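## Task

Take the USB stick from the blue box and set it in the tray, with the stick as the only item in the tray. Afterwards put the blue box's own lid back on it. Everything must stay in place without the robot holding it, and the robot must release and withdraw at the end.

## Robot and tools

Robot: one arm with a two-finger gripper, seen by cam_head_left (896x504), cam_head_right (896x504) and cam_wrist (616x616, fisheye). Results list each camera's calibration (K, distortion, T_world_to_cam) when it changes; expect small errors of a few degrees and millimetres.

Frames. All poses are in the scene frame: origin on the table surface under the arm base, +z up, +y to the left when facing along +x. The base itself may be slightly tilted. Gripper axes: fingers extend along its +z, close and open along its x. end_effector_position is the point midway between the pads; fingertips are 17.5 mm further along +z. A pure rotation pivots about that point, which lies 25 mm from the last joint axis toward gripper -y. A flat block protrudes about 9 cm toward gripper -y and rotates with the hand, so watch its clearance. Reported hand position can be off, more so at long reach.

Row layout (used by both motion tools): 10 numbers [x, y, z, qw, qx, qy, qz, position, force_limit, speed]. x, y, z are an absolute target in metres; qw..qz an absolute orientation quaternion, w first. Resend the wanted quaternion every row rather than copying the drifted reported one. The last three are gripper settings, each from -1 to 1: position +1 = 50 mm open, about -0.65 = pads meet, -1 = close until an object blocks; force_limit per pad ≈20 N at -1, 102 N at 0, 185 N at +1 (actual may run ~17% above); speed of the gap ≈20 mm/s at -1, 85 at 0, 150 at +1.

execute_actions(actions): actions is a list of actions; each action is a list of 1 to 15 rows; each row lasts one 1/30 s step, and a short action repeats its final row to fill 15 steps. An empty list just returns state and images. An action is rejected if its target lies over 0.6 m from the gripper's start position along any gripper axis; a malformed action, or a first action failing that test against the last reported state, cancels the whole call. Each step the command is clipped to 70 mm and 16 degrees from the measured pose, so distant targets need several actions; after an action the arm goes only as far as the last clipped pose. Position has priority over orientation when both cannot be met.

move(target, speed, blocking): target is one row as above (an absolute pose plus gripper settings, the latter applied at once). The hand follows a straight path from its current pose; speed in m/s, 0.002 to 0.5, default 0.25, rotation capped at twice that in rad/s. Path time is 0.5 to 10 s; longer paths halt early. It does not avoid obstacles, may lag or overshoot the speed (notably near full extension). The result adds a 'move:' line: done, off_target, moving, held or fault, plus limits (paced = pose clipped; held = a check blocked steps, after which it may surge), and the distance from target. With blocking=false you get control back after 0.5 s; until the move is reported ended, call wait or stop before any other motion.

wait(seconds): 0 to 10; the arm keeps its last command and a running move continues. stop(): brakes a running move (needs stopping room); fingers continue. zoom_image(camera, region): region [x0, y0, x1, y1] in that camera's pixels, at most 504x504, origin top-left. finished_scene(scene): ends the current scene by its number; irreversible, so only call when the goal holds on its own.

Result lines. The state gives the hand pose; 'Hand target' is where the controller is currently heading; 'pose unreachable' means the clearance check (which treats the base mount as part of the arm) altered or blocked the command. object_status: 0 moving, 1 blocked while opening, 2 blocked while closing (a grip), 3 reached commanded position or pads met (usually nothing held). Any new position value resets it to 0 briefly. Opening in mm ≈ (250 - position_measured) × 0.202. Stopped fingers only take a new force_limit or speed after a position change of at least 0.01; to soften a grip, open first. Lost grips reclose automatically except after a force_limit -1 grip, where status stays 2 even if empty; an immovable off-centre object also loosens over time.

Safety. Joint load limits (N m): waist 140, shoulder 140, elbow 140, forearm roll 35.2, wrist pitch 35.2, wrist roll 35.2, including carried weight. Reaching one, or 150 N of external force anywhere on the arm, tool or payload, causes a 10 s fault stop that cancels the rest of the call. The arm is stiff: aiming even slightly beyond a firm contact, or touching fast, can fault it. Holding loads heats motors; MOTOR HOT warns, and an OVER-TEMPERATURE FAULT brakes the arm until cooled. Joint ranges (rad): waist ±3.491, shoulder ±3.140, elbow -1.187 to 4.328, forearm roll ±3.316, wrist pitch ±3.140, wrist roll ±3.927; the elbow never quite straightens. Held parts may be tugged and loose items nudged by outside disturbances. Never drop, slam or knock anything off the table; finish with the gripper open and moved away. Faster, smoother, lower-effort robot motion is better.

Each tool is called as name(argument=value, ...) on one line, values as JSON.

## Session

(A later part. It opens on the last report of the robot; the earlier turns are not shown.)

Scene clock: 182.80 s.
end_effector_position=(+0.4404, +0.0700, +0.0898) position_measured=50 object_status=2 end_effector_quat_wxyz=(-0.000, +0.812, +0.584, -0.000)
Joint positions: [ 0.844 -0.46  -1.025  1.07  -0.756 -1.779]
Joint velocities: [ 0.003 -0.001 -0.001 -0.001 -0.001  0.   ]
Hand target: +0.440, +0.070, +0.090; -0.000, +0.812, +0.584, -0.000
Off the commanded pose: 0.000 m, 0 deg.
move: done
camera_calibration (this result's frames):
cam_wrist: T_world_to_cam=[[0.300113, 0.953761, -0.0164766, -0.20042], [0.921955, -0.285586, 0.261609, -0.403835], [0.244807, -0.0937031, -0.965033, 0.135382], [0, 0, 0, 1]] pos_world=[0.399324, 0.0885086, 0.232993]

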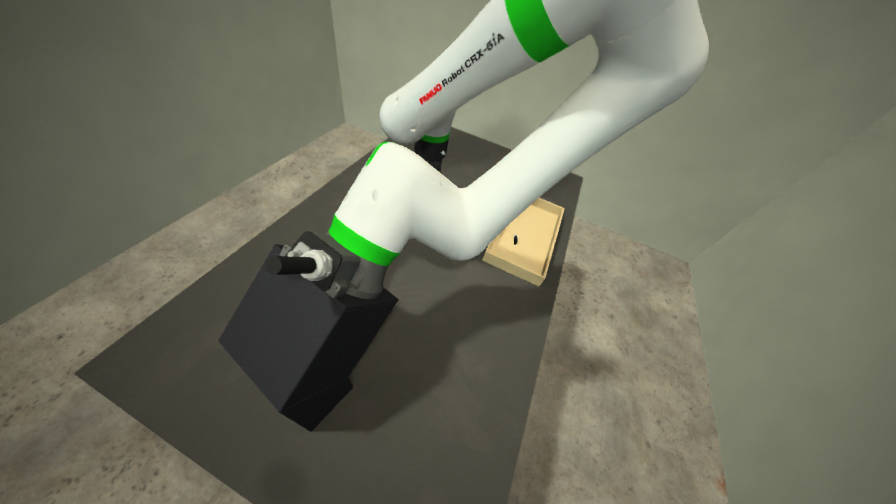

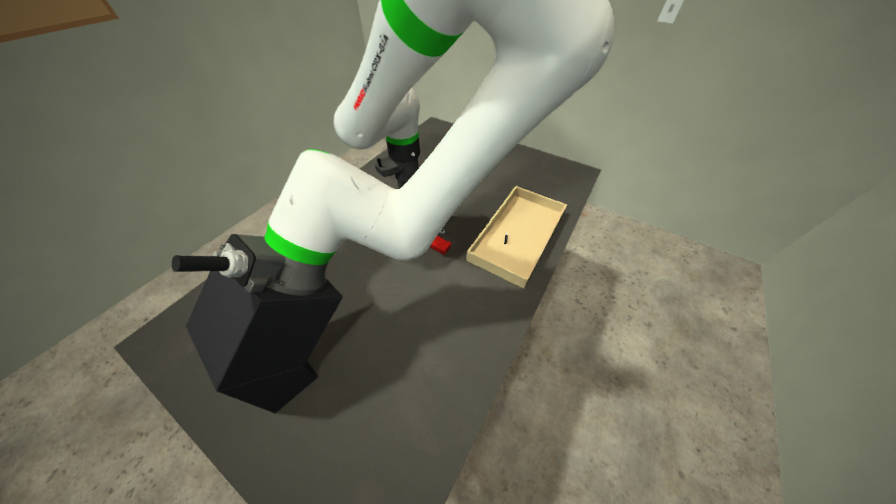

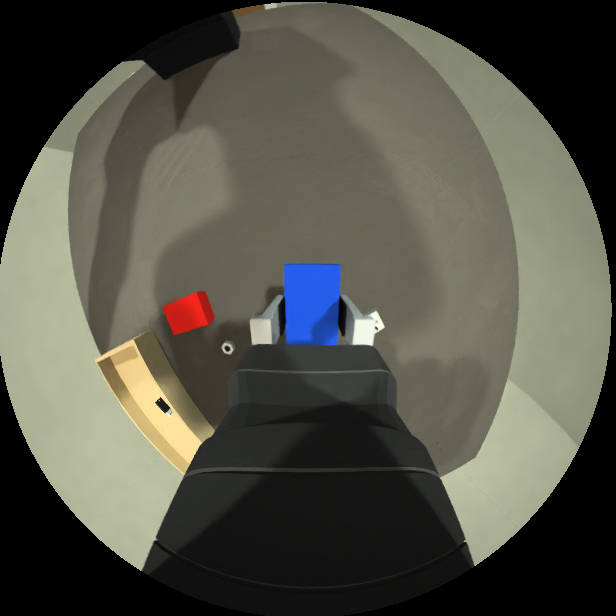

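The box is hidden under the lid, so the alignment is good. Descend slowly.

move(target=[0.4403, 0.0704, 0.043, 0, 0.812, 0.584, 0, -1, -0.3, -0.5], speed=0.04)

move(target=[0.4403, 0.0704, 0.041, 0, 0.812, 0.584, 0, -1, -0.3, -0.5], speed=0.01)

Scene clock: 189.23 s.
end_effector_position=(+0.4400, +0.0706, +0.0432) position_measured=50 object_status=2 end_effector_quat_wxyz=(-0.000, +0.812, +0.584, -0.000)
Joint positions: [ 0.646 -0.327 -1.038  1.285 -0.553 -1.899]
Joint velocities: [-0.001  0.001 -0.     0.001  0.001 -0.001]
Hand target: +0.440, +0.071, +0.043; -0.000, +0.812, +0.584, -0.000
Off the commanded pose: 0.000 m, 0 deg.
move: done
camera_calibration (this result's frames):
cam_wrist: T_world_to_cam=[[0.300142, 0.953754, -0.0163732, -0.201588], [0.921992, -0.28566, 0.261398, -0.391102], [0.244632, -0.0935524, -0.965092, 0.0905432], [0, 0, 0, 1]] pos_world=[0.398949, 0.0890142, 0.186315]

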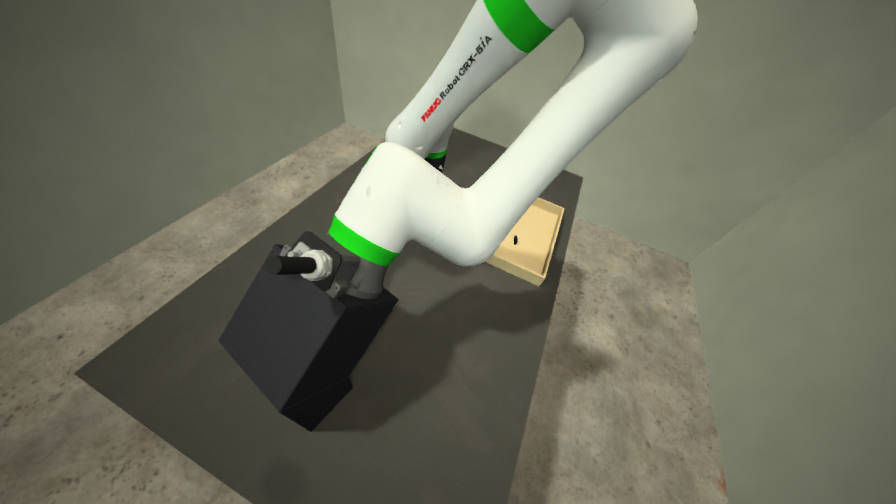

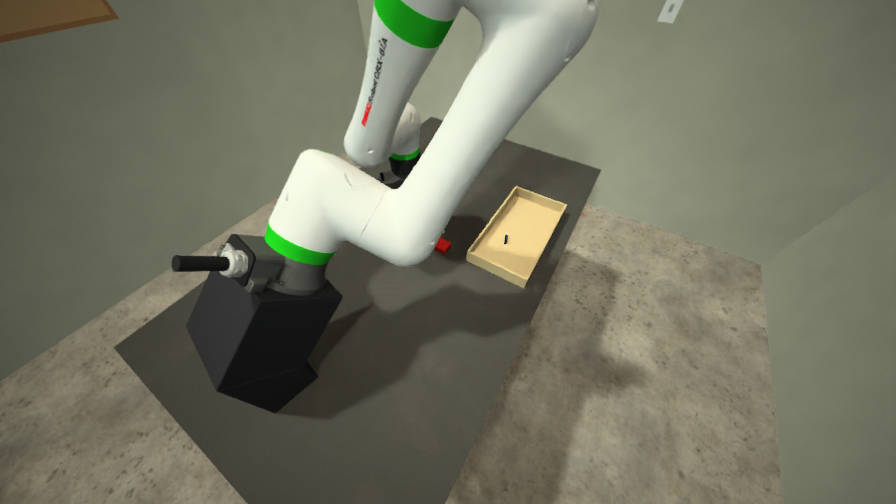

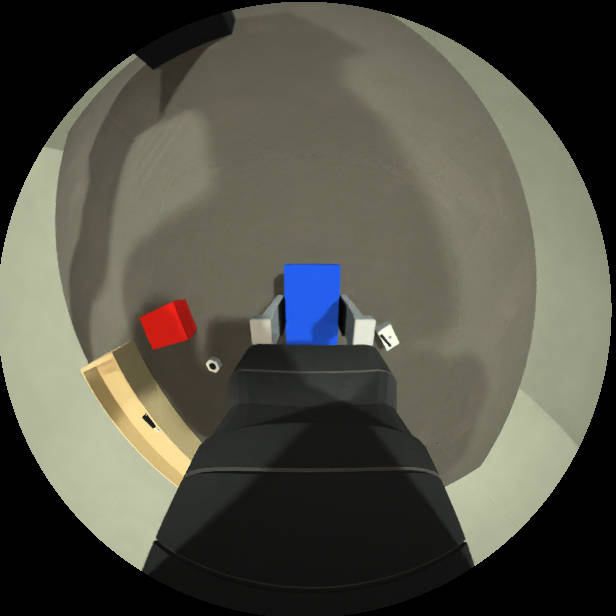

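Scene clock: 189.93 s.
end_effector_position=(+0.4403, +0.0704, +0.0410) position_measured=50 object_status=2 end_effector_quat_wxyz=(-0.000, +0.812, +0.584, -0.000)
Joint positions: [ 0.636 -0.321 -1.038  1.299 -0.544 -1.907]
Joint velocities: [ 0.    -0.    -0.     0.001  0.001  0.   ]
Hand target: +0.440, +0.070, +0.041; -0.000, +0.812, +0.584, -0.000
Off the commanded pose: 0.000 m, 0 deg.
move: done
camera_calibration (this result's frames):
cam_wrist: T_world_to_cam=[[0.299817, 0.953852, -0.016611, -0.201399], [0.921962, -0.285231, 0.261971, -0.390818], [0.245144, -0.0938582, -0.964933, 0.0881774], [0, 0, 0, 1]] pos_world=[0.399086, 0.088908, 0.184123]

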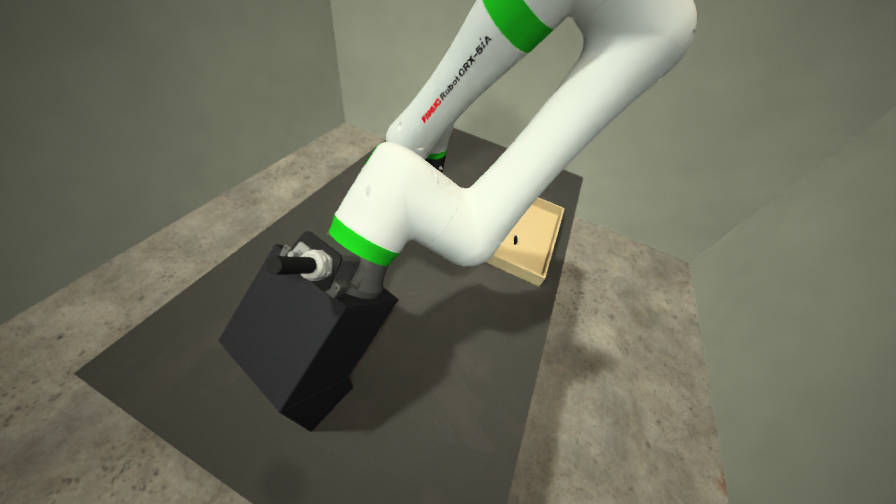

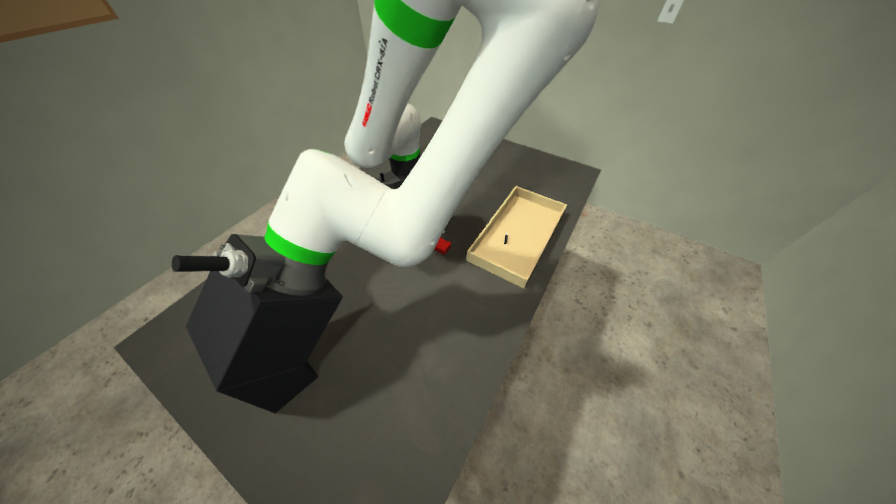

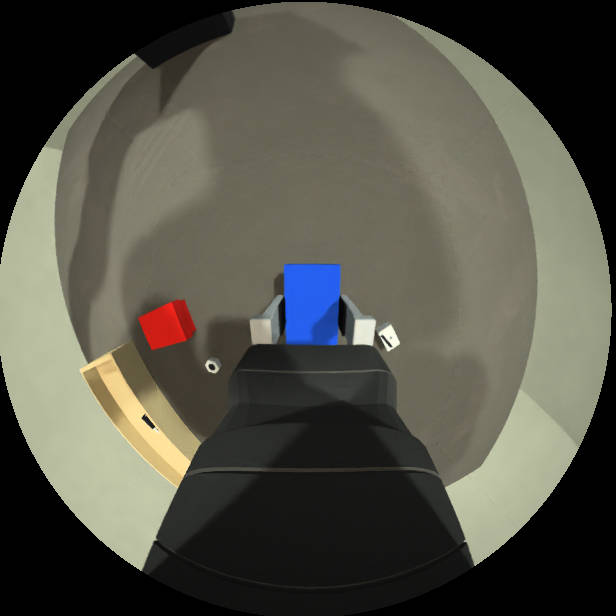

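Release the lid and rise clear.

execute_actions(actions=[[[0.4403,0.0704,0.041,0,0.812,0.584,0,1,0,-0.3]],[[0.4403,0.0704,0.041,0,0.812,0.584,0,1,0,-0.3]]])

move(target=[0.4403, 0.0704, 0.14, 0, 0.812, 0.584, 0, 1, 0, -0.3], speed=0.08)

move(target=[0.50, 0.0, 0.30, 0, 0.812, 0.584, 0, 1, 0, -0.3], speed=0.15)

Scene clock: 195.43 s.
end_effector_position=(+0.4403, +0.0704, +0.0410) position_measured=3 object_status=3 end_effector_quat_wxyz=(+0.000, +0.812, +0.584, +0.000)
Joint positions: [ 0.636 -0.321 -1.038  1.299 -0.544 -1.907]
Joint velocities: [-0. -0. -0.  0. -0. -0.]
Hand target: +0.440, +0.070, +0.041; -0.000, +0.812, +0.584, +0.000
Off the commanded pose: 0.000 m, 0 deg.
camera_calibration (this result's frames):
cam_wrist: T_world_to_cam=[[0.299835, 0.953847, -0.0165747, -0.201416], [0.921932, -0.285249, 0.262057, -0.390856], [0.245234, -0.0938545, -0.96491, 0.0881343], [0, 0, 0, 1]] pos_world=[0.399121, 0.088901, 0.18413]

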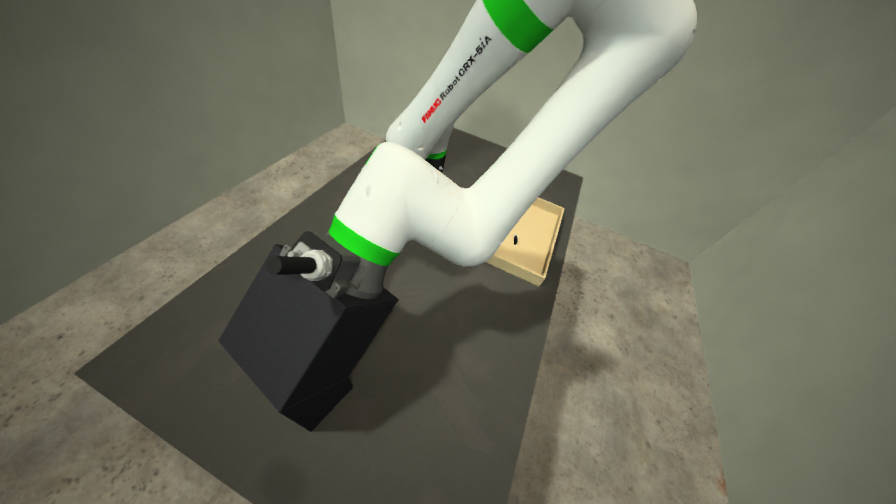

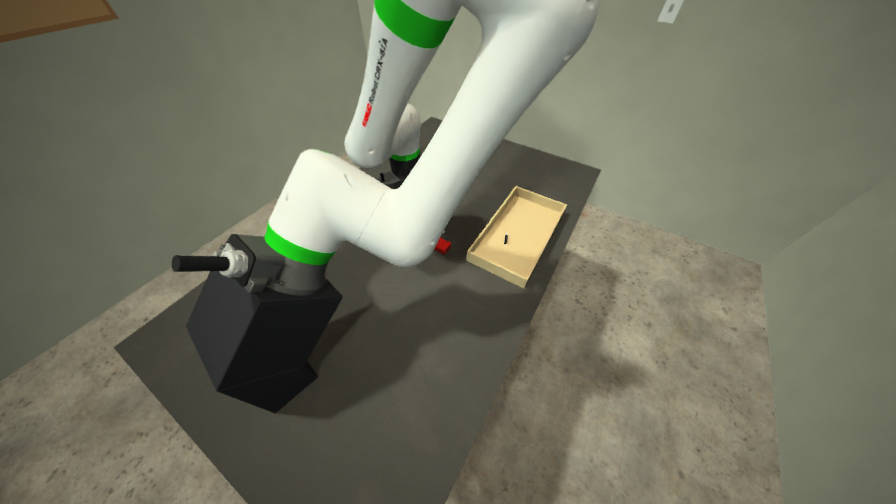

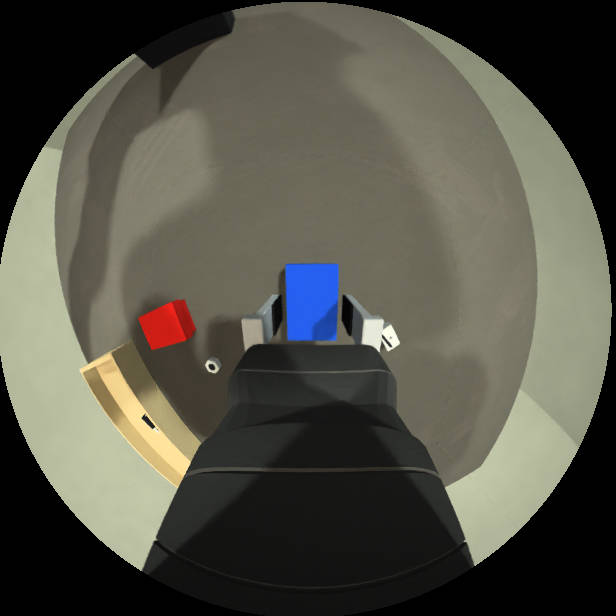

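Scene clock: 197.03 s.
end_effector_position=(+0.4408, +0.0702, +0.1397) position_measured=3 object_status=3 end_effector_quat_wxyz=(+0.001, +0.812, +0.584, +0.000)
Joint positions: [ 1.047 -0.586 -0.997  0.948 -0.991 -1.735]
Joint velocities: [ 0.003  0.     0.    -0.001 -0.     0.   ]
Hand target: +0.441, +0.070, +0.140; +0.001, +0.812, +0.584, +0.000
Off the commanded pose: 0.001 m, 0 deg.
move: done
camera_calibration (this result's frames):
cam_wrist: T_world_to_cam=[[0.299202, 0.954039, -0.0169788, -0.199379], [0.921821, -0.284411, 0.263355, -0.417477], [0.246422, -0.0944478, -0.964549, 0.182709], [0, 0, 0, 1]] pos_world=[0.39947, 0.088737, 0.282792]

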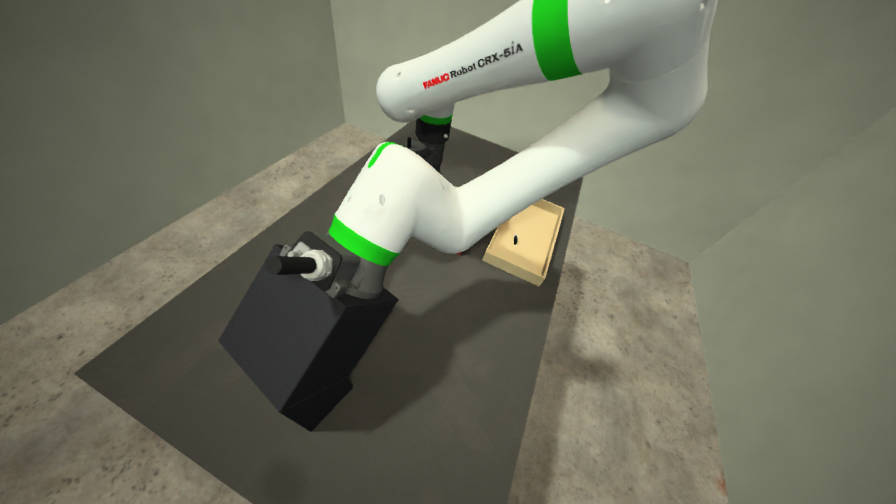

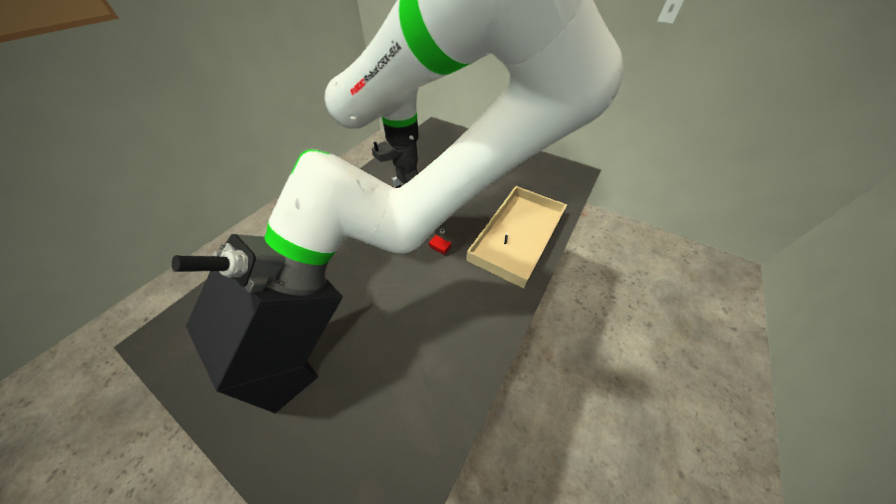

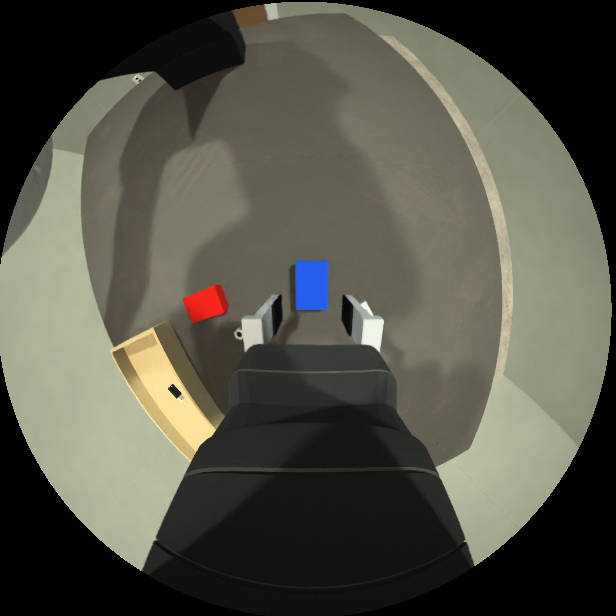

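Scene clock: 198.67 s.
end_effector_position=(+0.5009, +0.0003, +0.3000) position_measured=3 object_status=3 end_effector_quat_wxyz=(+0.001, +0.812, +0.584, +0.001)
Joint positions: [ 1.48  -0.851 -0.707  0.848 -1.672 -1.578]
Joint velocities: [ 0.002 -0.001 -0.002  0.    -0.001 -0.001]
Hand target: +0.501, +0.000, +0.300; +0.001, +0.812, +0.584, +0.000
Off the commanded pose: 0.001 m, 0 deg.
move: done
camera_calibration (this result's frames):
cam_wrist: T_world_to_cam=[[0.299751, 0.953875, -0.0164933, -0.148433], [0.921557, -0.285037, 0.263605, -0.534846], [0.246745, -0.0942153, -0.96449, 0.315727], [0, 0, 0, 1]] pos_world=[0.45948, 0.0188819, 0.443055]

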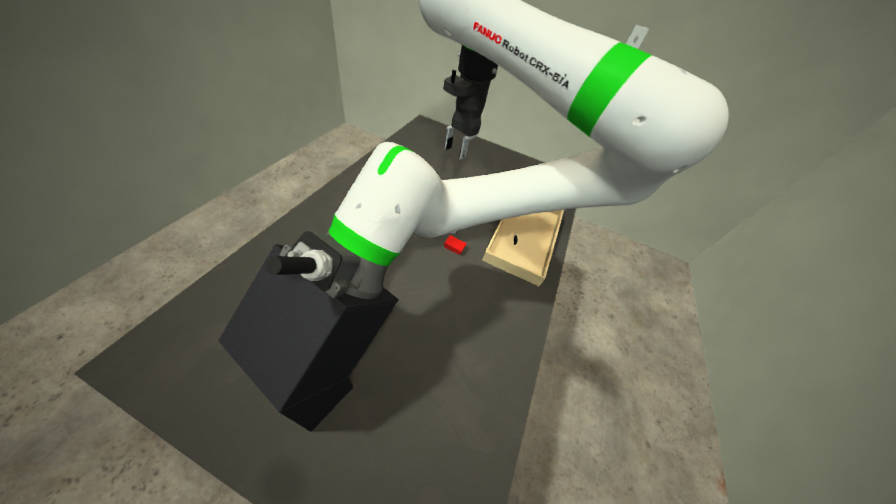

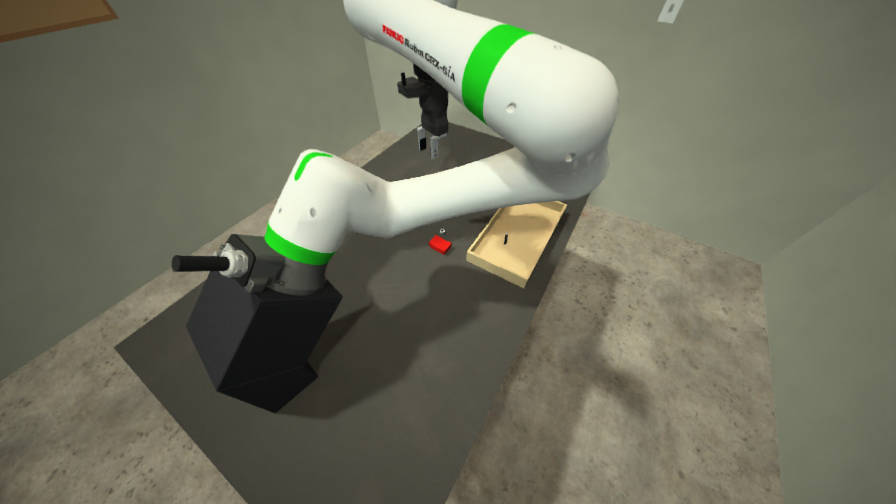

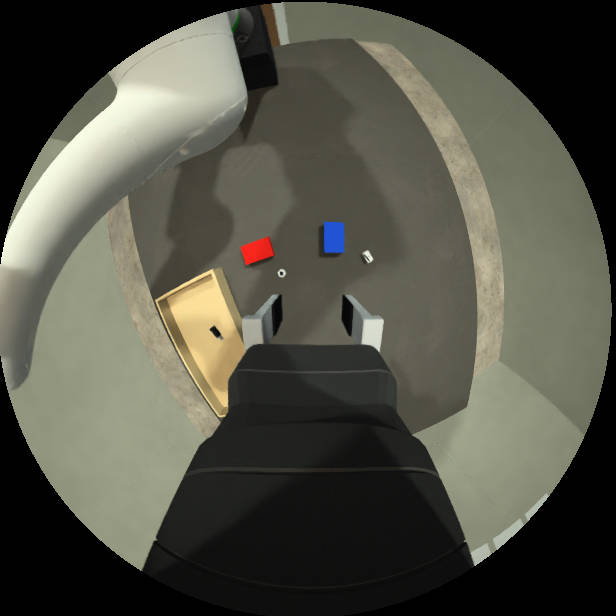

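Let me take a closer look to check the lid is seated.

zoom_image(camera="cam_wrist", region=[240, 180, 420, 300])

Region (240, 180, 420, 300) of cam_wrist's 616x616 image, scaled by 2.800, with more detail than that image has.

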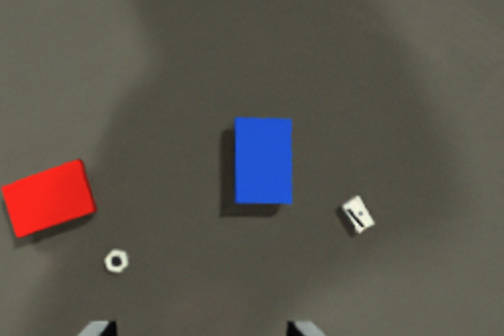

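The lid sits squarely on the box, and the USB stick is alone in the tray. Finishing the scene.

finished_scene(scene=2)

The scene is finished: the task was done.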